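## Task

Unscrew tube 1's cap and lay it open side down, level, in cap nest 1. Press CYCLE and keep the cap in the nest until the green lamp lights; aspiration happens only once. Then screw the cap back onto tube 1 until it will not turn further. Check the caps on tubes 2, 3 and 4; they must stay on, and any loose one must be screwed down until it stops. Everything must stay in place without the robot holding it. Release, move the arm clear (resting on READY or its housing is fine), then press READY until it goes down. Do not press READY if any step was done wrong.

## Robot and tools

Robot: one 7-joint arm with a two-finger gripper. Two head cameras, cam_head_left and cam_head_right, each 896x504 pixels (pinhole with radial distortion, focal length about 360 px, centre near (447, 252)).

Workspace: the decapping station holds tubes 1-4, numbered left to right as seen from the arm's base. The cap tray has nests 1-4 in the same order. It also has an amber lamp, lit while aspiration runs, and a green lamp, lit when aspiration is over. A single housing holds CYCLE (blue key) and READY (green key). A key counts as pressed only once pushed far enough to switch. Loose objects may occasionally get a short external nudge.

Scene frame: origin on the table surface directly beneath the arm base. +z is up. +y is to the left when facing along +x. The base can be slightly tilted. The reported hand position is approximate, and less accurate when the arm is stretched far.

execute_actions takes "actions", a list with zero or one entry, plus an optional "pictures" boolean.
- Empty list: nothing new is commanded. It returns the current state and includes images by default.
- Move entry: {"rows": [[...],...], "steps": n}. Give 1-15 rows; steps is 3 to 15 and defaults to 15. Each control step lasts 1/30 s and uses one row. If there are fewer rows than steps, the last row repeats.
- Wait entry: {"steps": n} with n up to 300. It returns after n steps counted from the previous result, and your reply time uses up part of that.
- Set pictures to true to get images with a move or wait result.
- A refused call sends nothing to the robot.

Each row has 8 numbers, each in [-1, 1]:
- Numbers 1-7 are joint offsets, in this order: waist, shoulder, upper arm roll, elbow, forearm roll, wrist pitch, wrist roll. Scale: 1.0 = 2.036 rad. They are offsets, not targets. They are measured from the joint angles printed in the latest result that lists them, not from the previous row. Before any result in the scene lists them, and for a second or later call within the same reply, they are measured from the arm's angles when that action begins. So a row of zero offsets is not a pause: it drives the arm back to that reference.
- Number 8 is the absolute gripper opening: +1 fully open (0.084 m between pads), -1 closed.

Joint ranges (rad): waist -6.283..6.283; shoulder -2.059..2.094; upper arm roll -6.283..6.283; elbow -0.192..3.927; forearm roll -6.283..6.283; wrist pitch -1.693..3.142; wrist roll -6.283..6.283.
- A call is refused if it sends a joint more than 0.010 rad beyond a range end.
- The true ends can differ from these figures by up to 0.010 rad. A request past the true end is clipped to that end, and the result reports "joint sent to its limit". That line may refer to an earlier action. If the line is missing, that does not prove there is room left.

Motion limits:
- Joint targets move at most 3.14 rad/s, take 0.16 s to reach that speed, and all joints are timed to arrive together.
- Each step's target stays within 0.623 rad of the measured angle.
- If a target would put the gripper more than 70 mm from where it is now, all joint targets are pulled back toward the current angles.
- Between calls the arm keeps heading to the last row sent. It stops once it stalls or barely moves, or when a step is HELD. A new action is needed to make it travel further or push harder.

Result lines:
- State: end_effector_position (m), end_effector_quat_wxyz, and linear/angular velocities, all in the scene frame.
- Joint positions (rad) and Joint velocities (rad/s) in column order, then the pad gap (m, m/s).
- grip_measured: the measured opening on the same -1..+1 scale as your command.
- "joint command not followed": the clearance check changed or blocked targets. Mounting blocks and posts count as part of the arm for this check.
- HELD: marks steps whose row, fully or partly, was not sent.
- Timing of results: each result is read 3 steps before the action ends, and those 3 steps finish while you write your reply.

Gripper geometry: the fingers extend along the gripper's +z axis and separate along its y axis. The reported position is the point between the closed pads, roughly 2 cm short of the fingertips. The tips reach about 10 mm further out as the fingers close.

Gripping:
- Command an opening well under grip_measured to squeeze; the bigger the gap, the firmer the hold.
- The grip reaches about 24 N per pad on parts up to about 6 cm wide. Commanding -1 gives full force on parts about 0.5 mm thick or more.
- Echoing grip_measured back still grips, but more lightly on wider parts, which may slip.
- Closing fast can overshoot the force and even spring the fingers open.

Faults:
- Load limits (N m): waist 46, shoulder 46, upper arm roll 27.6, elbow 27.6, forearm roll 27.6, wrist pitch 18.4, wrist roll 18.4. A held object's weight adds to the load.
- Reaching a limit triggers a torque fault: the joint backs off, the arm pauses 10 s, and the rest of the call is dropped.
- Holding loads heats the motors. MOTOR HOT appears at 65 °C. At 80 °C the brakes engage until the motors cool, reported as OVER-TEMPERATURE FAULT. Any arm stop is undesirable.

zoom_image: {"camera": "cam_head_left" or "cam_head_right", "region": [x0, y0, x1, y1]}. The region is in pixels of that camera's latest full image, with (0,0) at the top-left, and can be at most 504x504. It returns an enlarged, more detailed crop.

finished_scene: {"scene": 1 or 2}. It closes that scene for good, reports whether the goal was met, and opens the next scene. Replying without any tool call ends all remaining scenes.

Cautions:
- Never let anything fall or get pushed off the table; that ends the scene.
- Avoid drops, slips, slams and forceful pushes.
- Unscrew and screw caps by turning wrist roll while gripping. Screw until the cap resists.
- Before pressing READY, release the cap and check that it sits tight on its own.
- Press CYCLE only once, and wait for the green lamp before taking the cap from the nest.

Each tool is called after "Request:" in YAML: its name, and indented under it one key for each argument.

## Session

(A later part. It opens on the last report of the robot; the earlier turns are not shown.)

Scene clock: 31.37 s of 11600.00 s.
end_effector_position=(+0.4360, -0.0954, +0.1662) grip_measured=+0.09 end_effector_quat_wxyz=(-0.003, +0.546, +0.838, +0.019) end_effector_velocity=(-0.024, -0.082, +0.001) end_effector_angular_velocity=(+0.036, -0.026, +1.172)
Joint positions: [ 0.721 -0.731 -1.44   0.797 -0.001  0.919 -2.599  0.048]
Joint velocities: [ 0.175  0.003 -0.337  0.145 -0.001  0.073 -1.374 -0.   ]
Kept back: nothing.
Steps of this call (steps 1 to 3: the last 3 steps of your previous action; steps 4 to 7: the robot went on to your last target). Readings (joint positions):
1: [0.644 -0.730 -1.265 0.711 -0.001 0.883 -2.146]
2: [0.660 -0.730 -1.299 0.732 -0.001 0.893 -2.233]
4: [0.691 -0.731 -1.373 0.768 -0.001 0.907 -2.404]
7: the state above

Request:
execute_actions:
  actions:
    - {"rows":[[0.2016,-0.0044,-0.2752,0.005,0,-0.1364,-0.382,0.1]],"steps":15}

Request:
execute_actions:
  actions:
    - {"steps":12}
  pictures: true

Scene clock: 31.87 s of 11600.00 s.
end_effector_position=(+0.4059, -0.1712, +0.0960) grip_measured=+0.09 end_effector_quat_wxyz=(+0.003, +0.368, +0.930, +0.016) end_effector_velocity=(-0.143, -0.214, -0.209) end_effector_angular_velocity=(-0.175, +0.076, +0.952)
Joint positions: [ 1.022 -0.738 -1.851  0.807 -0.001  0.72  -3.185  0.048]
Joint velocities: [ 0.859 -0.022 -1.168 -0.002  0.001 -0.606 -1.472 -0.   ]
Steps of this call (steps 1 to 3: the robot went on to your last target; steps 4 to 15: the first 12 steps of this action). Readings (joint positions):
4: [0.734 -0.731 -1.459 0.806 -0.001 0.924 -2.696]
5: [0.739 -0.731 -1.465 0.808 -0.001 0.921 -2.711]
7: [0.774 -0.731 -1.512 0.810 -0.001 0.895 -2.771]
11: [0.901 -0.735 -1.688 0.807 -0.001 0.806 -2.977]
15: the state above

Scene clock: 32.27 s of 11600.00 s.
end_effector_position=(+0.3863, -0.1987, +0.0713) grip_measured=+0.09 end_effector_quat_wxyz=(+0.001, +0.309, +0.951, -0.000) end_effector_velocity=(-0.006, -0.005, -0.005) end_effector_angular_velocity=(-0.003, +0.004, +0.014)
Joint positions: [ 1.129 -0.74  -1.997  0.808 -0.001  0.642 -3.373  0.048]
Joint velocities: [ 0.017 -0.001 -0.027 -0.002  0.002 -0.012 -0.029 -0.   ]
Kept back: nothing.
Steps of this call (steps 1 to 3: the last 3 steps of your previous action; steps 4 to 12: the robot went on to your last target). Readings (joint positions):
1: [1.049 -0.738 -1.888 0.807 -0.001 0.701 -3.232]
2: [1.072 -0.739 -1.920 0.806 -0.001 0.684 -3.272]
4: [1.103 -0.740 -1.963 0.806 -0.001 0.663 -3.325]
8: [1.125 -0.740 -1.990 0.808 -0.001 0.646 -3.364]
12: the state above

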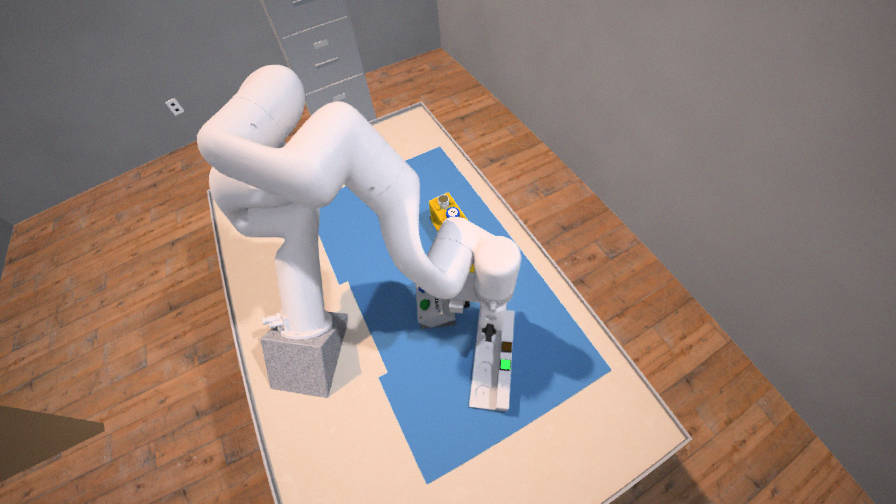

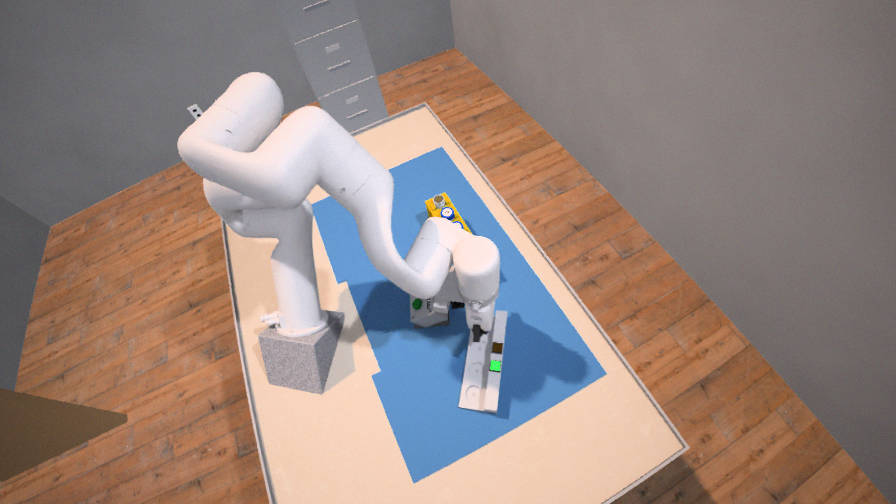

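Request:
execute_actions:
  actions:
    - {"rows":[[0.045,-0.0147,-0.034,-0.0056,0,-0.0385,-0.002,0.1],[0.045,-0.0147,-0.034,-0.0056,0,-0.0385,-0.002,0.1],[0.045,-0.0147,-0.034,-0.0056,0,-0.0385,-0.002,0.1],[0.045,-0.0147,-0.034,-0.0056,0,-0.0385,-0.002,0.1],[0.045,-0.0147,-0.034,-0.0056,0,-0.0385,-0.002,0.1],[0.0557,-0.0185,-0.0415,-0.0064,0,-0.0479,-0.002,0.1]],"steps":15}

Request:
execute_actions:
  actions:
    - {"rows":[[0.001,-0.0004,-0.0007,0,0,-0.001,0,-0.03],[0.001,-0.0004,-0.0007,0,0,-0.001,0,-0.12],[0.001,-0.0004,-0.0007,0,0,-0.001,0,-0.2],[0.001,-0.0004,-0.0007,0,0,-0.001,0,-0.28],[0.001,-0.0004,-0.0007,0,0,-0.001,0,-0.45],[0.001,-0.0004,-0.0007,0,0,-0.001,0,-0.7],[0.001,-0.0004,-0.0007,0,0,-0.001,0,-1]],"steps":11}

Scene clock: 32.97 s of 11600.00 s.
end_effector_position=(+0.3850, -0.1987, +0.0378) grip_measured=+0.09 end_effector_quat_wxyz=(-0.001, +0.308, +0.951, -0.000) end_effector_velocity=(+0.002, -0.007, -0.016) end_effector_angular_velocity=(-0.019, -0.009, -0.003)
Joint positions: [ 1.236 -0.775 -2.076  0.795 -0.001  0.551 -3.377  0.048]
Joint velocities: [ 0.067 -0.021 -0.054  0.003 -0.    -0.068 -0.002 -0.   ]
Steps of this call (steps 1 to 9: the robot went on to your last target; steps 10 to 21: the first 12 steps of this action). Readings (joint positions):
10: [1.132 -0.740 -2.000 0.807 -0.001 0.641 -3.376]
11: [1.136 -0.742 -2.004 0.808 -0.001 0.636 -3.376]
13: [1.166 -0.751 -2.027 0.806 -0.001 0.609 -3.377]
17: [1.216 -0.769 -2.061 0.796 -0.001 0.570 -3.377]
21: the state above

Scene clock: 33.33 s of 11600.00 s.
end_effector_position=(+0.3853, -0.1995, +0.0365) grip_measured=-0.25 end_effector_quat_wxyz=(-0.000, +0.308, +0.951, -0.001) end_effector_velocity=(-0.000, -0.000, -0.000) end_effector_angular_velocity=(+0.000, -0.000, -0.001)
Joint positions: [ 1.242 -0.777 -2.081  0.796 -0.001  0.545 -3.377  0.033]
Joint velocities: [ 0.001 -0.001 -0.001  0.     0.001 -0.001  0.     0.   ]
Steps of this call (steps 1 to 3: the last 3 steps of your previous action; steps 4 to 11: the first 8 steps of this action, its rows measured from where the robot was after step 3). Readings (joint positions):
3: [1.240 -0.777 -2.080 0.795 -0.001 0.547 -3.377]
4: [1.241 -0.777 -2.080 0.795 -0.001 0.546 -3.377]
5: [1.241 -0.777 -2.080 0.795 -0.001 0.546 -3.377]
7: [1.242 -0.777 -2.081 0.795 -0.001 0.545 -3.377]
11: the state above

Request:
execute_actions:
  actions:
    - {"rows":[[-0.015,0.005,0.011,0.001,0,0.013,0,-1],[-0.015,0.005,0.011,0.001,0,0.013,0,-1],[-0.054,0.018,0.04,0.0055,0,0.047,0,-1],[-0.054,0.018,0.04,0.0055,0,0.047,0,-1],[-0.054,0.018,0.04,0.0055,0,0.047,0,-1],[-0.054,0.018,0.04,0.0055,0,0.047,0,-1],[-0.12,0.035,0.095,0.02,0,0.105,0,-1],[-0.12,0.035,0.095,0.02,0,0.105,0,-1],[-0.12,0.035,0.095,0.02,0,0.105,0,-1],[-0.2485,0.02,0.3,0.02,0,0.21,-0.05,-1]],"steps":15}

Request:
execute_actions:
  actions:
    - {"steps":10}

Scene clock: 34.90 s of 11600.00 s.
end_effector_position=(+0.3949, -0.1911, +0.0990) grip_measured=-0.25 end_effector_quat_wxyz=(+0.004, +0.295, +0.956, +0.005) end_effector_velocity=(+0.154, +0.178, +0.239) end_effector_angular_velocity=(+0.166, -0.152, +0.644)
Joint positions: [ 1.038 -0.725 -1.906  0.825 -0.001  0.72  -3.383  0.033]
Joint velocities: [-0.888  0.015  1.132  0.113 -0.     0.705 -0.198  0.   ]
Steps of this call (steps 1 to 3: the last 3 steps of your previous action; steps 4 to 15: the robot went on to your last target; steps 16 to 35: nothing new was sent; steps 36 to 47: the first 12 steps of this action). Readings (joint positions):
36: [1.242 -0.777 -2.081 0.796 -0.001 0.545 -3.377]
37: [1.239 -0.777 -2.078 0.795 -0.001 0.549 -3.377]
39: [1.222 -0.771 -2.065 0.795 -0.001 0.564 -3.377]
43: [1.152 -0.748 -2.014 0.805 -0.001 0.624 -3.377]
47: the state above

Scene clock: 35.23 s of 11600.00 s.
end_effector_position=(+0.4318, -0.1118, +0.1651) grip_measured=-0.25 end_effector_quat_wxyz=(-0.000, +0.162, +0.986, +0.028) end_effector_velocity=(+0.028, +0.114, +0.103) end_effector_angular_velocity=(-0.005, +0.029, +0.406)
Joint positions: [ 0.772 -0.735 -1.52   0.836 -0.001  0.942 -3.468  0.033]
Joint velocities: [-0.4   -0.012  0.575  0.022 -0.002  0.33  -0.127 -0.   ]
Kept back: nothing.
Steps of this call (steps 1 to 3: the last 3 steps of your previous action; steps 4 to 10: the robot went on to your last target). Readings (joint positions):
1: [1.009 -0.726 -1.866 0.827 -0.001 0.744 -3.391]
2: [0.980 -0.727 -1.823 0.828 -0.001 0.768 -3.401]
4: [0.924 -0.730 -1.736 0.828 -0.001 0.817 -3.420]
8: [0.810 -0.734 -1.574 0.834 -0.001 0.911 -3.456]
10: the state above

Request:
execute_actions:
  actions:
    - {"rows":[[-0.08,-0.05,0.2,-0.055,0,0.015,-0.015,-1],[-0.08,-0.05,0.2,-0.055,0,0.015,-0.015,-1],[-0.08,-0.05,0.2,-0.055,0,0.015,-0.015,-1],[-0.08,-0.05,0.2,-0.055,0,0.015,-0.015,-1],[-0.08,-0.05,0.2,-0.055,0,0.015,-0.015,-1],[-0.08,-0.05,0.2,-0.055,0,0.015,-0.015,-1],[-0.1358,-0.0978,0.391,-0.12,0.0005,0.0138,-0.015,-1]],"steps":15}

Request:
execute_actions:
  actions:
    - {"steps":14}

Scene clock: 35.80 s of 11600.00 s.
end_effector_position=(+0.4556, +0.0119, +0.1777) grip_measured=-0.25 end_effector_quat_wxyz=(+0.002, +0.002, +0.999, +0.037) end_effector_velocity=(+0.013, +0.359, +0.014) end_effector_angular_velocity=(-0.069, -0.035, +0.925)
Joint positions: [ 0.62  -0.832 -1.12   0.723 -0.001  0.971 -3.492  0.033]
Joint velocities: [-0.354 -0.293  1.138 -0.377  0.003 -0.004 -0.018  0.   ]
Steps of this call (steps 1 to 5: the robot went on to your last target; steps 6 to 17: the first 12 steps of this action). Readings (joint positions):
6: [0.740 -0.737 -1.477 0.835 -0.001 0.969 -3.478]
7: [0.737 -0.738 -1.471 0.834 -0.001 0.970 -3.479]
9: [0.718 -0.752 -1.426 0.820 -0.001 0.970 -3.482]
13: [0.667 -0.793 -1.267 0.772 -0.001 0.971 -3.489]
17: the state above

Scene clock: 36.27 s of 11600.00 s.
end_effector_position=(+0.4409, +0.1194, +0.1802) grip_measured=-0.25 end_effector_quat_wxyz=(+0.000, -0.150, +0.989, +0.002) end_effector_velocity=(-0.006, +0.019, +0.001) end_effector_angular_velocity=(-0.028, -0.008, +0.064)
Joint positions: [ 0.499 -0.932 -0.735  0.595  0.     0.97  -3.498  0.033]
Joint velocities: [-0.034 -0.026  0.089 -0.029  0.    -0.    -0.002  0.   ]
Kept back: nothing.
Steps of this call (steps 1 to 3: the last 3 steps of your previous action; steps 4 to 14: the robot went on to your last target). Readings (joint positions):
1: [0.608 -0.842 -1.082 0.710 -0.001 0.971 -3.492]
2: [0.596 -0.852 -1.043 0.697 -0.001 0.971 -3.493]
4: [0.571 -0.872 -0.963 0.671 -0.000 0.970 -3.494]
8: [0.523 -0.912 -0.808 0.620 0.000 0.970 -3.497]
14: the state above

Request:
execute_actions:
  actions:
    - {"rows":[[0.0167,0.0145,-0.0061,-0.0209,0,-0.041,0,-1],[0.0167,0.0145,-0.0061,-0.0209,0,-0.041,0,-1],[0.0167,0.0145,-0.0061,-0.0209,0,-0.041,0,-1],[0.0167,0.0145,-0.0061,-0.0209,0,-0.041,0,-1],[0.0167,0.0145,-0.0061,-0.0209,0,-0.041,0,-1],[0.0167,0.0145,-0.0061,-0.0209,0,-0.041,0,-1],[0.0167,0.0145,-0.0061,-0.0209,0,-0.041,0,-1],[0.0167,0.0145,-0.0061,-0.0209,0,-0.041,0,-1],[0.0194,0.0167,-0.0078,-0.0234,0,-0.0467,0,-1],[0.0194,0.0167,-0.0078,-0.0234,0,-0.0467,0,-1],[0.022,0.0189,-0.0095,-0.0259,0,-0.0523,0,-1],[0.022,0.0189,-0.0095,-0.0259,0,-0.0523,0,-1],[0.0247,0.021,-0.0111,-0.0284,0,-0.058,0,-1],[0.0247,0.021,-0.0111,-0.0284,0,-0.058,0,-1],[0.0274,0.0232,-0.0128,-0.0309,0,-0.0636,0,-1]],"steps":15}

Request:
execute_actions:
  actions:
    - {"steps":9}

Scene clock: 36.93 s of 11600.00 s.
end_effector_position=(+0.4416, +0.1218, +0.1548) grip_measured=-0.25 end_effector_quat_wxyz=(+0.001, -0.154, +0.988, +0.000) end_effector_velocity=(+0.005, -0.001, -0.036) end_effector_angular_velocity=(+0.002, -0.015, -0.004)
Joint positions: [ 0.535 -0.9   -0.749  0.551  0.     0.881 -3.498  0.033]
Joint velocities: [ 0.064  0.052 -0.043 -0.057  0.001 -0.145  0.001 -0.   ]
Steps of this call (steps 1 to 8: the robot went on to your last target; steps 9 to 20: the first 12 steps of this action). Readings (joint positions):
9: [0.496 -0.934 -0.725 0.592 0.000 0.969 -3.498]
10: [0.498 -0.932 -0.726 0.590 0.000 0.963 -3.498]
12: [0.511 -0.922 -0.734 0.578 0.000 0.934 -3.498]
16: [0.528 -0.906 -0.744 0.556 0.000 0.899 -3.498]
20: the state above

Scene clock: 37.23 s of 11600.00 s.
end_effector_position=(+0.4426, +0.1224, +0.1454) grip_measured=-0.25 end_effector_quat_wxyz=(+0.003, -0.155, +0.988, +0.000) end_effector_velocity=(-0.013, +0.008, -0.025) end_effector_angular_velocity=(-0.004, +0.035, +0.026)
Joint positions: [ 0.553 -0.887 -0.759  0.537  0.001  0.844 -3.498  0.033]
Joint velocities: [ 0.028  0.019  0.006 -0.046 -0.002 -0.04  -0.001 -0.001]
Kept back: nothing.
Steps of this call (steps 1 to 3: the last 3 steps of your previous action; steps 4 to 9: the robot went on to your last target). Readings (joint positions):
1: [0.537 -0.899 -0.750 0.549 0.000 0.876 -3.498]
2: [0.540 -0.897 -0.752 0.547 0.000 0.871 -3.498]
4: [0.545 -0.892 -0.755 0.542 0.000 0.861 -3.498]
8: [0.552 -0.888 -0.758 0.538 0.001 0.845 -3.498]
9: the state above

Request:
execute_actions:
  actions:
    - {"rows":[[0.0025,0.0024,-0.0018,-0.004,-0.0005,-0.005,0,-1],[0.0025,0.0024,-0.0018,-0.004,-0.0005,-0.005,0,-1],[0.0025,0.0024,-0.0018,-0.004,-0.0005,-0.005,0,-1],[0.004,0.0036,-0.0027,-0.0055,-0.0005,-0.0085,0,-1]],"steps":13}
  pictures: true

Request:
zoom_image:
  camera: "cam_head_left"
  region: [415, 170, 475, 230]

Scene clock: 37.70 s of 11600.00 s.
end_effector_position=(+0.4421, +0.1223, +0.1407) grip_measured=-0.24 end_effector_quat_wxyz=(+0.003, -0.155, +0.988, +0.000) end_effector_velocity=(-0.000, +0.000, -0.006) end_effector_angular_velocity=(+0.000, -0.001, -0.001)
Joint positions: [ 0.56  -0.881 -0.763  0.528  0.     0.828 -3.498  0.033]
Joint velocities: [ 0.009  0.008 -0.005 -0.01   0.002 -0.022  0.     0.   ]
Steps of this call (steps 1 to 4: the robot went on to your last target; steps 5 to 14: the first 10 steps of this action). Readings (joint positions):
5: [0.554 -0.886 -0.760 0.534 0.000 0.842 -3.498]
6: [0.554 -0.885 -0.761 0.533 0.000 0.841 -3.498]
8: [0.556 -0.885 -0.761 0.532 0.000 0.838 -3.498]
12: [0.559 -0.882 -0.763 0.529 0.000 0.830 -3.498]
14: the state above

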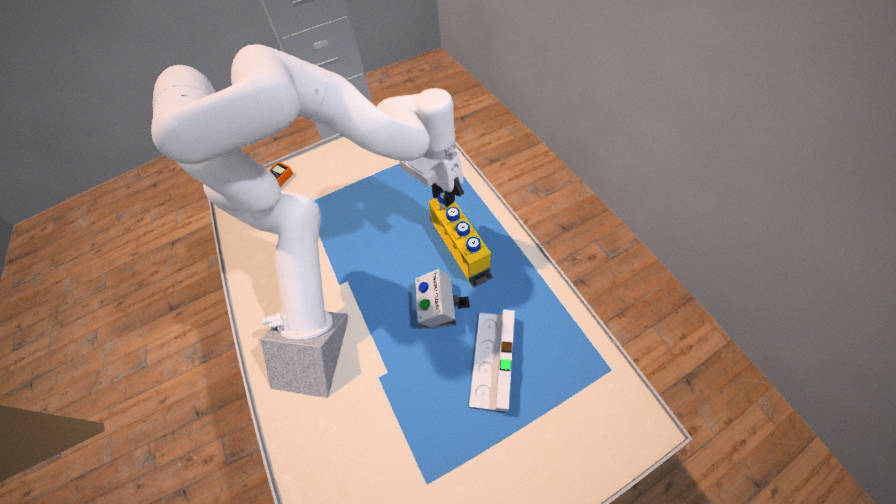

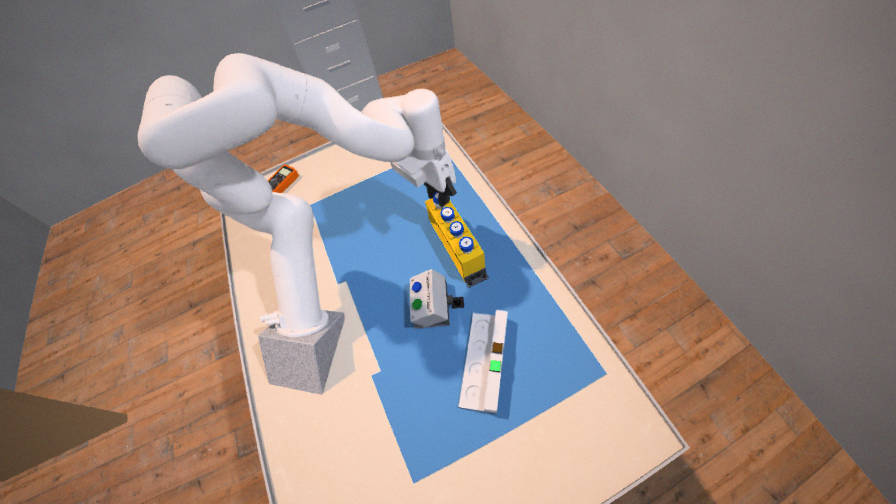

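Region (415, 170, 475, 230) of cam_head_left's 896x504 image, scaled by 8.400, with more detail than that image has.

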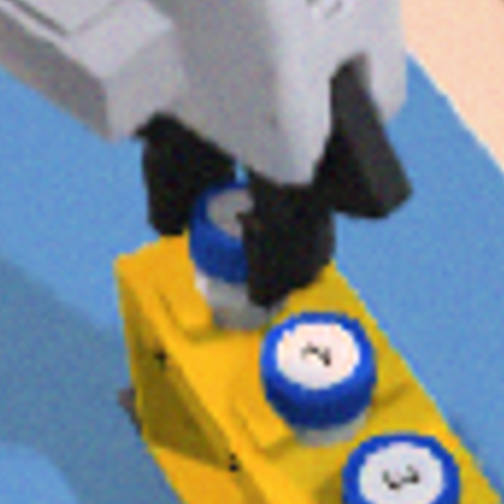

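Request:
execute_actions:
  actions:
    - {"rows":[[0.0014,0.0013,-0.0012,-0.0019,0,-0.0023,0,-0.14],[0.0014,0.0013,-0.0012,-0.0019,0,-0.0023,0,-0.14],[0.0014,0.0013,-0.0012,-0.0019,0,-0.0023,0,-0.14],[0.0014,0.0013,-0.0012,-0.0019,0,-0.0023,0,-0.14],[0.0014,0.0013,-0.0012,-0.0019,0,-0.0023,0,-0.14],[0.0014,0.0013,-0.0012,-0.0019,0,-0.0023,0,-0.14],[0.0014,0.0013,-0.0012,-0.0019,0,-0.0023,0,-0.14],[0.0014,0.0013,-0.0012,-0.0019,0,-0.0023,0,-0.14],[0.0014,0.0013,-0.0012,-0.0019,0,-0.0023,0,-0.14],[0.0014,0.0013,-0.0012,-0.0019,0,-0.0023,0,-0.14],[0.0014,0.0013,-0.0012,-0.0019,0,-0.0023,0,-0.14],[0.0014,0.0013,-0.0012,-0.0019,0,-0.0023,0,-0.14],[0.0014,0.0013,-0.0012,-0.0019,0,-0.0023,0,-0.14]],"steps":15}
  pictures: true

Request:
zoom_image:
  camera: "cam_head_left"
  region: [415, 170, 475, 230]

Scene clock: 38.43 s of 11600.00 s.
end_effector_position=(+0.4397, +0.1218, +0.1368) grip_measured=-0.15 end_effector_quat_wxyz=(-0.001, -0.154, +0.988, +0.000) end_effector_velocity=(+0.014, +0.002, +0.014) end_effector_angular_velocity=(+0.004, -0.042, +0.003)
Joint positions: [ 0.563 -0.877 -0.766  0.522 -0.     0.823 -3.498  0.037]
Joint velocities: [-0.004 -0.01   0.005  0.027  0.002 -0.006 -0.     0.001]
Steps of this call (steps 1 to 3: the last 3 steps of your previous action; steps 4 to 10: the robot went on to your last target; steps 11 to 22: the first 12 steps of this action). Readings (joint positions):
11: [0.561 -0.880 -0.764 0.527 -0.000 0.825 -3.498]
12: [0.561 -0.880 -0.764 0.527 -0.000 0.825 -3.498]
14: [0.562 -0.879 -0.765 0.526 -0.000 0.824 -3.498]
18: [0.564 -0.875 -0.767 0.516 -0.001 0.825 -3.498]
22: the state above

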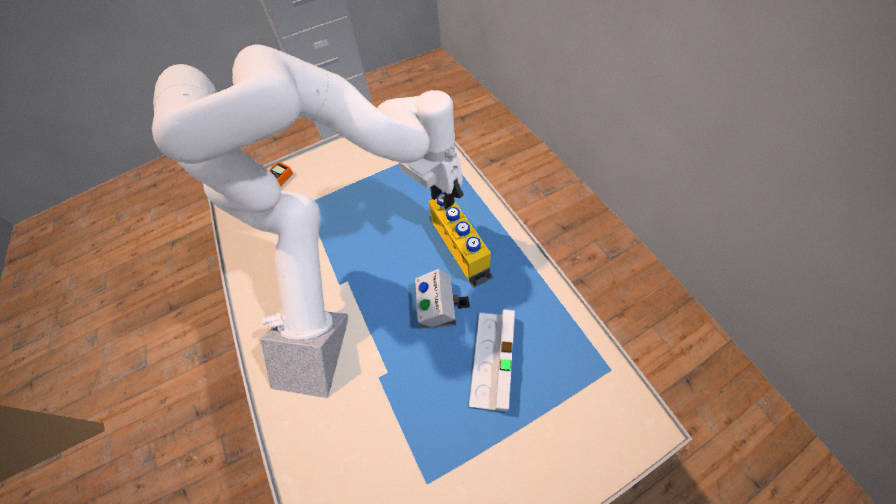

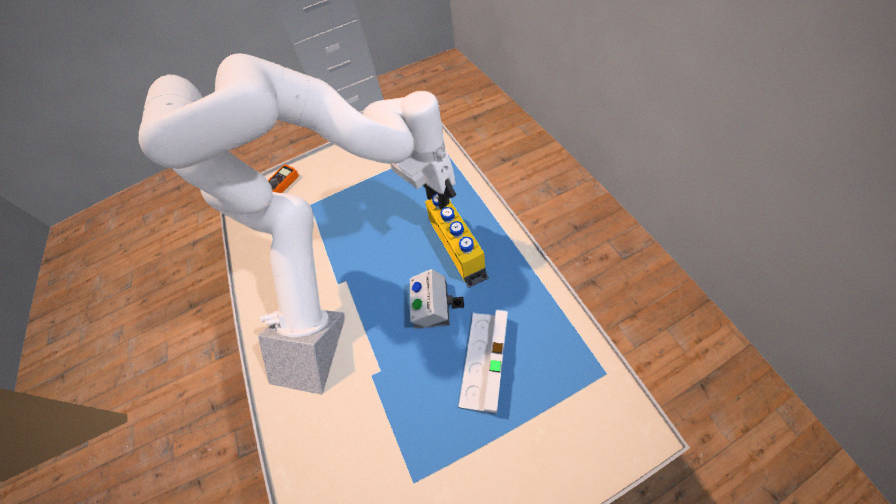

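Region (415, 170, 475, 230) of cam_head_left's 896x504 image, scaled by 8.400, with more detail than that image has.

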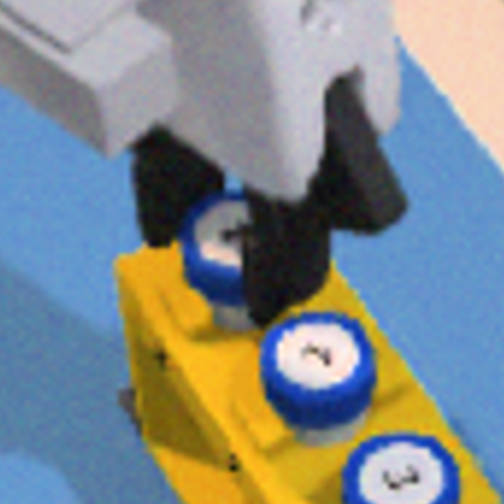

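Request:
execute_actions:
  actions:
    - {"rows":[[0,-0.0006,0.0002,0.0011,0,0,0,-0.22],[0,-0.0006,0.0002,0.0011,0,0,0,-0.3],[0,-0.0006,0.0002,0.0011,0,0,0,-0.45],[0,-0.0006,0.0002,0.0011,0,0,0,-0.7],[0,-0.0006,0.0002,0.0011,0,0,0,-1],[0.0006,-0.0001,-0.0002,0.0005,0,-0.0013,1,-1]],"steps":15}

Request:
execute_actions:
  actions:
    - {"rows":[[0.0008,0.0007,-0.0005,-0.0008,0,-0.0017,1,-1]],"steps":15}

Request:
execute_actions:
  actions:
    - {"rows":[[0.0008,0.0007,-0.0005,-0.0008,0,-0.0017,1,-1]],"steps":15}

Scene clock: 38.97 s of 11600.00 s.
end_effector_position=(+0.4409, +0.1221, +0.1379) grip_measured=-0.25 end_effector_quat_wxyz=(+0.001, -0.029, +1.000, +0.000) end_effector_velocity=(+0.001, -0.000, -0.000) end_effector_angular_velocity=(+0.003, -0.002, -2.489)
Joint positions: [ 0.564 -0.878 -0.766  0.524 -0.     0.823 -3.245  0.033]
Joint velocities: [ 0.002  0.001 -0.001 -0.    -0.001 -0.006  2.49   0.   ]
Steps of this call (steps 1 to 3: the last 3 steps of your previous action; step 4: the robot went on to your last target; steps 5 to 16: the first 12 steps of this action). Readings (joint positions):
5: [0.563 -0.878 -0.766 0.523 -0.000 0.823 -3.498]
6: [0.563 -0.878 -0.766 0.524 -0.000 0.823 -3.498]
8: [0.563 -0.878 -0.766 0.524 -0.000 0.823 -3.498]
12: [0.563 -0.878 -0.766 0.524 -0.000 0.823 -3.473]
16: the state above

Scene clock: 39.47 s of 11600.00 s.
end_effector_position=(+0.4411, +0.1218, +0.1373) grip_measured=-0.25 end_effector_quat_wxyz=(+0.001, +0.595, +0.804, +0.001) end_effector_velocity=(-0.001, -0.000, -0.001) end_effector_angular_velocity=(+0.006, +0.005, -2.638)
Joint positions: [ 0.565 -0.877 -0.768  0.523 -0.001  0.819 -1.914  0.033]
Joint velocities: [ 0.     0.001 -0.001 -0.002 -0.     0.     2.638  0.   ]
Steps of this call (steps 1 to 3: the last 3 steps of your previous action; steps 4 to 15: the first 12 steps of this action, its rows measured from where the robot was after step 3). Readings (joint positions):
3: [0.564 -0.878 -0.766 0.524 -0.000 0.822 -2.978]
4: [0.564 -0.878 -0.767 0.523 -0.000 0.822 -2.888]
5: [0.564 -0.878 -0.767 0.523 -0.000 0.821 -2.799]
7: [0.564 -0.878 -0.766 0.523 -0.000 0.821 -2.621]
11: [0.565 -0.877 -0.767 0.523 -0.000 0.820 -2.267]
15: the state above

Scene clock: 39.97 s of 11600.00 s.
end_effector_position=(+0.4409, +0.1218, +0.1363) grip_measured=-0.25 end_effector_quat_wxyz=(-0.000, +0.964, +0.267, +0.001) end_effector_velocity=(-0.000, +0.001, -0.001) end_effector_angular_velocity=(+0.007, +0.003, -2.637)
Joint positions: [ 0.566 -0.876 -0.769  0.521 -0.001  0.816 -0.587  0.033]
Joint velocities: [ 0.002  0.001 -0.001 -0.002  0.001 -0.002  2.637 -0.   ]
Steps of this call (steps 1 to 3: the last 3 steps of your previous action; steps 4 to 15: the first 12 steps of this action, its rows measured from where the robot was after step 3). Readings (joint positions):
3: [0.565 -0.877 -0.768 0.522 -0.001 0.819 -1.648]
4: [0.565 -0.877 -0.768 0.522 -0.000 0.819 -1.560]
5: [0.565 -0.877 -0.768 0.522 -0.000 0.819 -1.472]
7: [0.565 -0.877 -0.768 0.522 -0.000 0.819 -1.295]
11: [0.566 -0.876 -0.768 0.521 -0.001 0.817 -0.941]
15: the state above

Engaged and descending.

Request:
execute_actions:
  actions:
    - {"rows":[[0.0008,0.0007,-0.0004,-0.0008,0,-0.0015,1,-1]],"steps":15}

Request:
execute_actions:
  actions:
    - {"rows":[[0.0006,0.0005,-0.0004,-0.0007,0,-0.0013,1,-1]],"steps":15}

Request:
execute_actions:
  actions:
    - {"rows":[[0.0006,0.0005,-0.0004,-0.0006,0,-0.0013,1,-1]],"steps":15}

Request:
execute_actions:
  actions:
    - {"rows":[[0.0006,0.0005,-0.0004,-0.0006,0,-0.0013,1,-1]],"steps":15}

Request:
execute_actions:
  actions:
    - {"steps":1}

Request:
execute_actions:
  actions:
    - {"steps":1}

Request:
execute_actions:
  actions:
    - {"steps":1}

Request:
execute_actions:
  actions:
    - {"steps":2}

Request:
execute_actions:
  actions:
    - {"steps":2}

Scene clock: 42.03 s of 11600.00 s.
end_effector_position=(+0.4409, +0.1219, +0.1356) grip_measured=-0.25 end_effector_quat_wxyz=(-0.001, +0.844, -0.536, +0.001) end_effector_velocity=(+0.002, +0.001, -0.001) end_effector_angular_velocity=(+0.007, -0.008, -2.531)
Joint positions: [ 0.568 -0.875 -0.769  0.52  -0.001  0.814  1.084  0.033]
Joint velocities: [ 0.003  0.002 -0.001 -0.003  0.003 -0.016  2.53   0.   ]
Steps of this call (steps 1 to 3: the last 3 steps of your previous action; steps 4 to 45: the robot went on to your last target; steps 46 to 50: nothing new was sent; steps 51 to 62: the first 12 steps of this action). Readings (joint positions):
51: [0.567 -0.876 -0.769 0.521 -0.000 0.816 0.388]
52: [0.567 -0.876 -0.769 0.521 -0.000 0.816 0.395]
54: [0.567 -0.876 -0.769 0.521 -0.001 0.816 0.445]
58: [0.567 -0.875 -0.769 0.520 -0.001 0.815 0.727]
62: the state above

Scene clock: 42.53 s of 11600.00 s.
end_effector_position=(+0.4410, +0.1219, +0.1349) grip_measured=-0.25 end_effector_quat_wxyz=(+0.001, -0.448, +0.894, -0.000) end_effector_velocity=(+0.000, +0.000, -0.001) end_effector_angular_velocity=(+0.005, +0.002, -2.642)
Joint positions: [ 0.569 -0.874 -0.77   0.519 -0.     0.811  2.166  0.033]
Joint velocities: [ 0.002  0.002  0.001 -0.002 -0.001 -0.005  2.644 -0.   ]
Steps of this call (steps 1 to 3: the last 3 steps of your previous action; steps 4 to 15: the first 12 steps of this action, its rows measured from where the robot was after step 3). Readings (joint positions):
3: [0.568 -0.875 -0.769 0.520 -0.000 0.813 1.297]
4: [0.568 -0.875 -0.769 0.520 -0.000 0.813 1.345]
5: [0.568 -0.875 -0.769 0.520 -0.000 0.813 1.386]
7: [0.568 -0.874 -0.769 0.520 -0.000 0.813 1.485]
11: [0.568 -0.874 -0.770 0.519 -0.000 0.812 1.809]
15: the state above

Scene clock: 43.03 s of 11600.00 s.
end_effector_position=(+0.4410, +0.1219, +0.1341) grip_measured=-0.25 end_effector_quat_wxyz=(+0.001, +0.198, +0.980, +0.001) end_effector_velocity=(-0.001, +0.000, -0.001) end_effector_angular_velocity=(+0.007, +0.003, -2.637)
Joint positions: [ 0.57  -0.873 -0.771  0.517 -0.     0.808  3.493  0.033]
Joint velocities: [ 0.001  0.002 -0.    -0.003  0.    -0.004  2.638 -0.   ]
Steps of this call (steps 1 to 3: the last 3 steps of your previous action; steps 4 to 15: the first 12 steps of this action, its rows measured from where the robot was after step 3). Readings (joint positions):
3: [0.569 -0.874 -0.770 0.519 -0.000 0.810 2.432]
4: [0.569 -0.874 -0.770 0.518 -0.000 0.810 2.520]
5: [0.569 -0.873 -0.770 0.518 -0.000 0.810 2.609]
7: [0.569 -0.873 -0.770 0.518 -0.000 0.810 2.786]
11: [0.570 -0.873 -0.771 0.518 -0.000 0.808 3.139]
15: the state above

Scene clock: 43.53 s of 11600.00 s.
end_effector_position=(+0.4407, +0.1215, +0.1333) grip_measured=-0.25 end_effector_quat_wxyz=(+0.001, +0.759, +0.651, +0.001) end_effector_velocity=(-0.005, -0.011, -0.009) end_effector_angular_velocity=(-0.012, +0.012, -2.646)
Joint positions: [ 0.571 -0.871 -0.772  0.516 -0.001  0.806  4.82   0.033]
Joint velocities: [-0.001  0.019 -0.021 -0.018 -0.015 -0.019  2.632  0.002]
Steps of this call (steps 1 to 3: the last 3 steps of your previous action; steps 4 to 15: the first 12 steps of this action, its rows measured from where the robot was after step 3). Readings (joint positions):
3: [0.570 -0.872 -0.771 0.517 -0.000 0.807 3.758]
4: [0.570 -0.872 -0.771 0.517 -0.000 0.807 3.847]
5: [0.570 -0.872 -0.771 0.517 -0.001 0.807 3.935]
7: [0.570 -0.872 -0.771 0.517 -0.001 0.807 4.112]
11: [0.571 -0.872 -0.772 0.516 -0.001 0.806 4.466]
15: the state above

Scene clock: 43.63 s of 11600.00 s.
end_effector_position=(+0.4404, +0.1212, +0.1327) grip_measured=-0.25 end_effector_quat_wxyz=(+0.000, +0.839, +0.544, +0.000) end_effector_velocity=(-0.000, +0.005, -0.003) end_effector_angular_velocity=(+0.005, +0.002, -2.624)
Joint positions: [ 0.571 -0.871 -0.773  0.515 -0.001  0.805  5.085  0.033]
Joint velocities: [ 0.007  0.002  0.01  -0.003  0.004 -0.006  2.636  0.   ]
Kept back: nothing.
Steps of this call (steps 1 to 3: the last 3 steps of your previous action). Readings (joint positions):
1: [0.571 -0.871 -0.773 0.516 -0.001 0.805 4.908]
2: [0.571 -0.871 -0.773 0.515 -0.001 0.805 4.996]
3: the state above

Scene clock: 43.67 s of 11600.00 s.
end_effector_position=(+0.4404, +0.1214, +0.1327) grip_measured=-0.25 end_effector_quat_wxyz=(+0.000, +0.862, +0.507, +0.001) end_effector_velocity=(+0.001, +0.005, -0.001) end_effector_angular_velocity=(+0.006, -0.002, -2.627)
Joint positions: [ 0.571 -0.87  -0.773  0.515 -0.001  0.804  5.173  0.033]
Joint velocities: [ 0.007  0.     0.009  0.     0.005 -0.005  2.637  0.003]
Kept back: nothing.
Steps of this call (step 1: the robot went on to your last target). Readings (joint positions):
1: the state above

Scene clock: 43.70 s of 11600.00 s.
end_effector_position=(+0.4404, +0.1216, +0.1326) grip_measured=-0.25 end_effector_quat_wxyz=(+0.000, +0.884, +0.468, +0.001) end_effector_velocity=(+0.001, +0.005, -0.000) end_effector_angular_velocity=(+0.006, -0.002, -2.627)
Joint positions: [ 0.572 -0.87  -0.772  0.515 -0.001  0.804  5.262  0.033]
Joint velocities: [ 0.004 -0.001  0.009  0.001  0.004 -0.003  2.637  0.004]
Kept back: nothing.
Steps of this call (step 1: the robot went on to your last target). Readings (joint positions):
1: the state above

Scene clock: 43.77 s of 11600.00 s.
end_effector_position=(+0.4405, +0.1217, +0.1327) grip_measured=-0.25 end_effector_quat_wxyz=(+0.000, +0.921, +0.390, +0.001) end_effector_velocity=(+0.000, +0.002, +0.001) end_effector_angular_velocity=(+0.008, -0.001, -2.497)
Joint positions: [ 0.572 -0.871 -0.772  0.515 -0.001  0.804  5.436  0.033]
Joint velocities: [ 0.001 -0.003  0.003  0.002  0.004  0.002  2.498 -0.003]
Kept back: nothing.
Steps of this call (steps 1 to 2: the robot went on to your last target). Readings (joint positions):
1: [0.572 -0.871 -0.772 0.515 -0.001 0.804 5.350]
2: the state above

Scene clock: 43.83 s of 11600.00 s.
end_effector_position=(+0.4405, +0.1218, +0.1328) grip_measured=-0.25 end_effector_quat_wxyz=(+0.000, +0.948, +0.319, +0.001) end_effector_velocity=(+0.001, +0.001, +0.001) end_effector_angular_velocity=(+0.004, -0.003, -1.957)
Joint positions: [ 0.572 -0.871 -0.772  0.515 -0.001  0.804  5.587  0.033]
Joint velocities: [ 0.001 -0.003  0.001  0.003 -0.     0.001  1.96  -0.   ]
Kept back: nothing.
Steps of this call (steps 1 to 2: the robot went on to your last target). Readings (joint positions):
1: [0.572 -0.871 -0.772 0.515 -0.001 0.804 5.516]
2: the state above

Request:
execute_actions:
  actions:
    - {"rows":[[0,0,0,0,0,0,0.1,-0.12],[0,0,0,0,0,0,0.1,-0.12],[0,0,0,0,0,0,0.1,-0.12],[0,0,0,0,0,0,0.1,-0.12],[-0.03,-0.025,0.019,0.03,0,0.065,0.1,-0.12],[-0.03,-0.025,0.019,0.03,0,0.065,0.1,-0.12],[-0.03,-0.025,0.019,0.03,0,0.065,0.1,-0.12],[-0.03,-0.025,0.019,0.03,0,0.065,0.05,-0.12],[-0.03,-0.025,0.019,0.03,0,0.065,0.0,-0.12],[-0.03,-0.025,0.019,0.03,0,0.065,-0.1,-0.12],[-0.03,-0.025,0.019,0.03,0,0.065,-0.15,-0.12],[-0.15,0.01,-0.08,-0.02,0,0.07,-0.25,-0.5],[-0.15,0.01,-0.08,-0.02,0,0.07,-0.3,-1]],"steps":15}

Request:
execute_actions:
  actions:
    - {"steps":9}

Scene clock: 44.90 s of 11600.00 s.
end_effector_position=(+0.4435, +0.1214, +0.1662) grip_measured=-0.24 end_effector_quat_wxyz=(+0.001, +0.965, +0.264, +0.004) end_effector_velocity=(-0.013, -0.003, +0.056) end_effector_angular_velocity=(-0.016, +0.031, +1.520)
Joint positions: [ 0.52  -0.914 -0.741  0.57  -0.     0.912  5.702  0.034]
Joint velocities: [-0.108 -0.083  0.058  0.084 -0.     0.235 -1.53  -0.186]
Steps of this call (steps 1 to 20: the robot went on to your last target; steps 21 to 32: the first 12 steps of this action). Readings (joint positions):
21: [0.572 -0.871 -0.772 0.516 -0.000 0.805 5.794]
22: [0.572 -0.871 -0.772 0.516 -0.000 0.805 5.793]
24: [0.572 -0.871 -0.772 0.515 -0.000 0.805 5.792]
28: [0.552 -0.887 -0.759 0.534 -0.000 0.850 5.791]
32: the state above

Scene clock: 45.20 s of 11600.00 s.
end_effector_position=(+0.4067, +0.0429, +0.1625) grip_measured=-1.00 end_effector_quat_wxyz=(+0.005, +0.927, +0.375, -0.012) end_effector_velocity=(-0.170, -0.285, -0.007) end_effector_angular_velocity=(-0.012, +0.062, +0.600)
Joint positions: [ 0.364 -0.876 -0.859  0.512 -0.001  0.937  5.224  0.   ]
Joint velocities: [-0.624  0.165 -0.476 -0.235  0.001  0.062 -1.58   0.   ]
Kept back: nothing.
Steps of this call (steps 1 to 3: the last 3 steps of your previous action; steps 4 to 9: the robot went on to your last target). Readings (joint positions):
1: [0.517 -0.916 -0.740 0.571 -0.000 0.918 5.647]
2: [0.510 -0.916 -0.742 0.570 -0.000 0.922 5.589]
4: [0.473 -0.905 -0.770 0.555 -0.000 0.927 5.481]
8: [0.385 -0.881 -0.844 0.519 -0.001 0.935 5.277]
9: the state above

Request:
execute_actions:
  actions:
    - {"rows":[[-0.1486,0.084,-0.171,-0.076,0,-0.0265,-0.508,-1]],"steps":15}

Request:
execute_actions:
  actions:
    - {"steps":6}

Scene clock: 45.67 s of 11600.00 s.
end_effector_position=(+0.3113, -0.0660, +0.1455) grip_measured=-1.00 end_effector_quat_wxyz=(-0.002, +0.870, +0.494, -0.009) end_effector_velocity=(-0.243, -0.176, -0.042) end_effector_angular_velocity=(+0.073, -0.066, +1.014)
Joint positions: [ 0.131 -0.751 -1.12   0.395 -0.001  0.901  4.497  0.   ]
Joint velocities: [-0.472  0.31  -0.599 -0.26  -0.001 -0.12  -2.043  0.   ]
Steps of this call (steps 1 to 2: the robot went on to your last target; steps 3 to 14: the first 12 steps of this action). Readings (joint positions):
3: [0.307 -0.861 -0.904 0.490 -0.001 0.943 5.082]
4: [0.291 -0.856 -0.917 0.483 -0.001 0.942 5.043]
6: [0.259 -0.836 -0.956 0.467 -0.000 0.935 4.960]
10: [0.194 -0.792 -1.040 0.430 -0.001 0.918 4.759]
14: the state above

Scene clock: 45.87 s of 11600.00 s.
end_effector_position=(+0.2795, -0.0859, +0.1401) grip_measured=-1.00 end_effector_quat_wxyz=(-0.002, +0.835, +0.550, -0.002) end_effector_velocity=(-0.049, -0.029, -0.007) end_effector_angular_velocity=(+0.006, -0.026, +0.266)
Joint positions: [ 0.07  -0.711 -1.196  0.362 -0.001  0.886  4.233  0.   ]
Joint velocities: [-0.096  0.066 -0.116 -0.051  0.002 -0.029 -0.473  0.   ]
Kept back: nothing.
Steps of this call (steps 1 to 3: the last 3 steps of your previous action; steps 4 to 6: the robot went on to your last target). Readings (joint positions):
1: [0.115 -0.740 -1.139 0.387 -0.001 0.897 4.430]
2: [0.102 -0.731 -1.157 0.379 -0.001 0.894 4.370]
4: [0.081 -0.718 -1.184 0.367 -0.001 0.889 4.279]
6: the state above

Request:
execute_actions:
  actions:
    - {"rows":[[0.0553,0.0156,-0.0512,-0.0258,0,-0.0659,-0.021,-1]],"steps":15}
  pictures: true

Request:
zoom_image:
  camera: "cam_head_right"
  region: [380, 180, 520, 330]

Scene clock: 46.37 s of 11600.00 s.
end_effector_position=(+0.2755, -0.0889, +0.1089) grip_measured=-1.00 end_effector_quat_wxyz=(-0.001, +0.829, +0.560, -0.001) end_effector_velocity=(+0.003, -0.007, -0.006) end_effector_angular_velocity=(-0.016, -0.018, -0.007)
Joint positions: [ 0.179 -0.68  -1.297  0.311 -0.001  0.757  4.19   0.   ]
Joint velocities: [ 0.04   0.008 -0.04  -0.007  0.002 -0.057 -0.003  0.   ]
Steps of this call (steps 1 to 3: the robot went on to your last target; steps 4 to 15: the first 12 steps of this action). Readings (joint positions):
4: [0.064 -0.707 -1.204 0.358 -0.001 0.883 4.200]
5: [0.068 -0.705 -1.209 0.357 -0.001 0.877 4.197]
7: [0.103 -0.698 -1.238 0.344 -0.001 0.837 4.193]
11: [0.165 -0.683 -1.285 0.314 -0.001 0.774 4.191]
15: the state above

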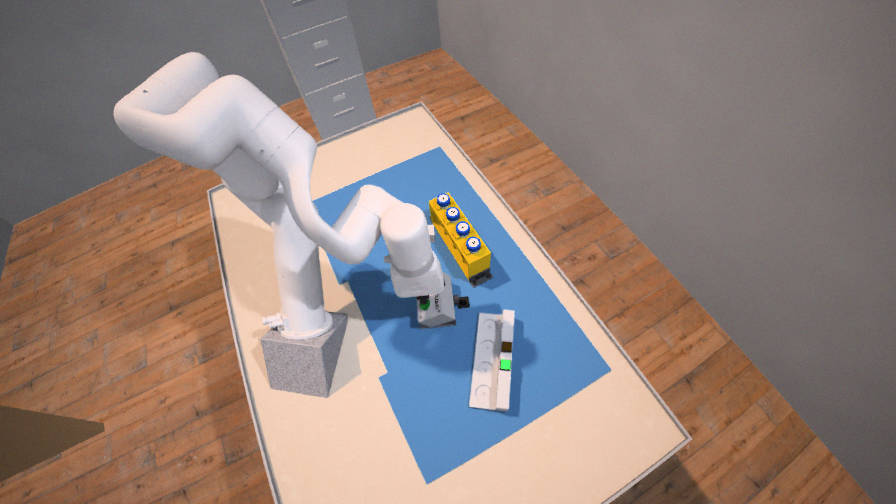

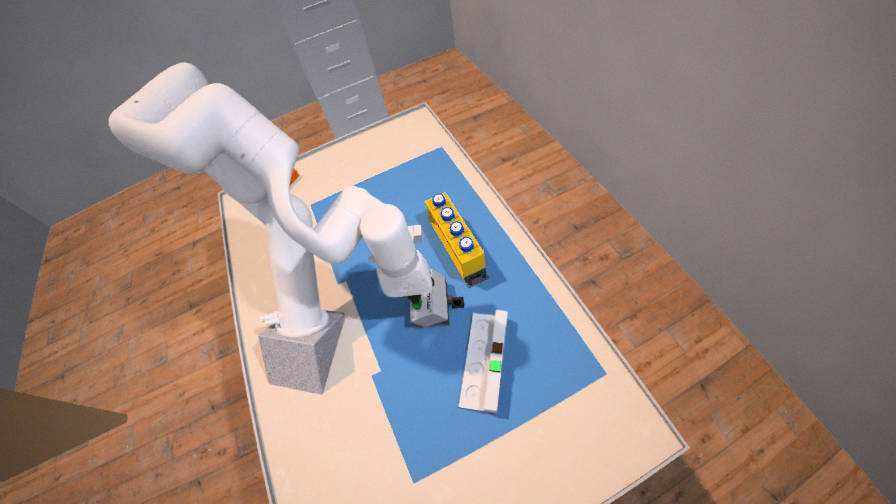

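Region (380, 180, 520, 330) of cam_head_right's 896x504 image, scaled by 3.360, with more detail than that image has; it fills the left 470 columns of this view, and the rest is white.

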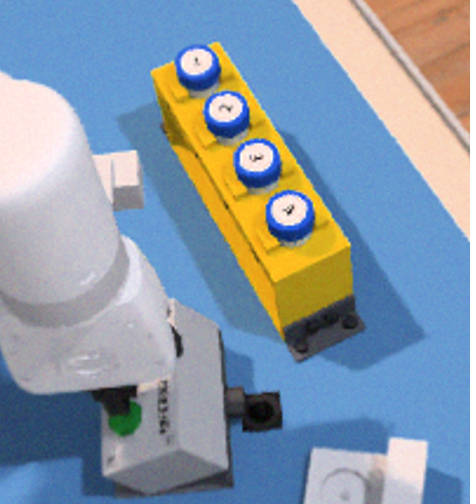

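Request:
execute_actions:
  actions:
    - {"rows":[[0.029,0.005,-0.0225,-0.0083,0,-0.028,0,-1],[0.029,0.005,-0.0225,-0.0083,0,-0.028,0,-1],[0.029,0.005,-0.0225,-0.0083,0,-0.028,0,-1],[0.029,0.005,-0.0225,-0.0083,0,-0.028,0,-1],[0.029,0.005,-0.0225,-0.0083,0,-0.028,0,-1],[0.0345,0.006,-0.0268,-0.009,0,-0.0323,0,-1],[0.0345,0.006,-0.0268,-0.009,0,-0.0323,0,-1],[0.04,0.007,-0.031,-0.0098,0,-0.0366,0,-1],[0.04,0.007,-0.031,-0.0098,0,-0.0366,0,-1],[0.0455,0.0079,-0.0353,-0.0106,0,-0.041,0,-1],[0.0455,0.0079,-0.0353,-0.0106,0,-0.041,0,-1],[0.051,0.0088,-0.0395,-0.0113,0,-0.0453,0,-1]],"steps":15}

Request:
execute_actions:
  actions:
    - {"steps":6}

Scene clock: 46.90 s of 11600.00 s.
end_effector_position=(+0.2761, -0.0905, +0.0907) grip_measured=-1.00 end_effector_quat_wxyz=(+0.001, +0.829, +0.560, -0.001) end_effector_velocity=(-0.000, +0.000, -0.000) end_effector_angular_velocity=(-0.000, +0.002, +0.002)
Joint positions: [ 0.271 -0.664 -1.368  0.291 -0.001  0.673  4.19   0.   ]
Joint velocities: [ 0.     0.     0.001 -0.001 -0.002 -0.     0.001  0.   ]
Kept back: nothing.
The task's run ended inside this call: 5 steps that you had sent did not run.
Steps of this call (steps 1 to 3: the last 3 steps of your previous action; steps 4 to 6: the robot went on to your last target; steps 7 to 16: the first 10 steps of this action). Readings (joint positions):
7: [0.183 -0.679 -1.300 0.309 -0.001 0.752 4.190]
8: [0.187 -0.679 -1.304 0.309 -0.001 0.746 4.190]
10: [0.208 -0.675 -1.320 0.303 -0.001 0.728 4.190]
14: [0.235 -0.671 -1.340 0.295 -0.001 0.704 4.190]
16: [0.245 -0.669 -1.348 0.294 -0.001 0.694 4.190]
The task's run has ended: the event that ends the task has happened.

The task's run has ended: the event that ends the task has happened. Episode already finished.

Request:
finished_scene:
  scene: 2

The scene is finished: the task was done.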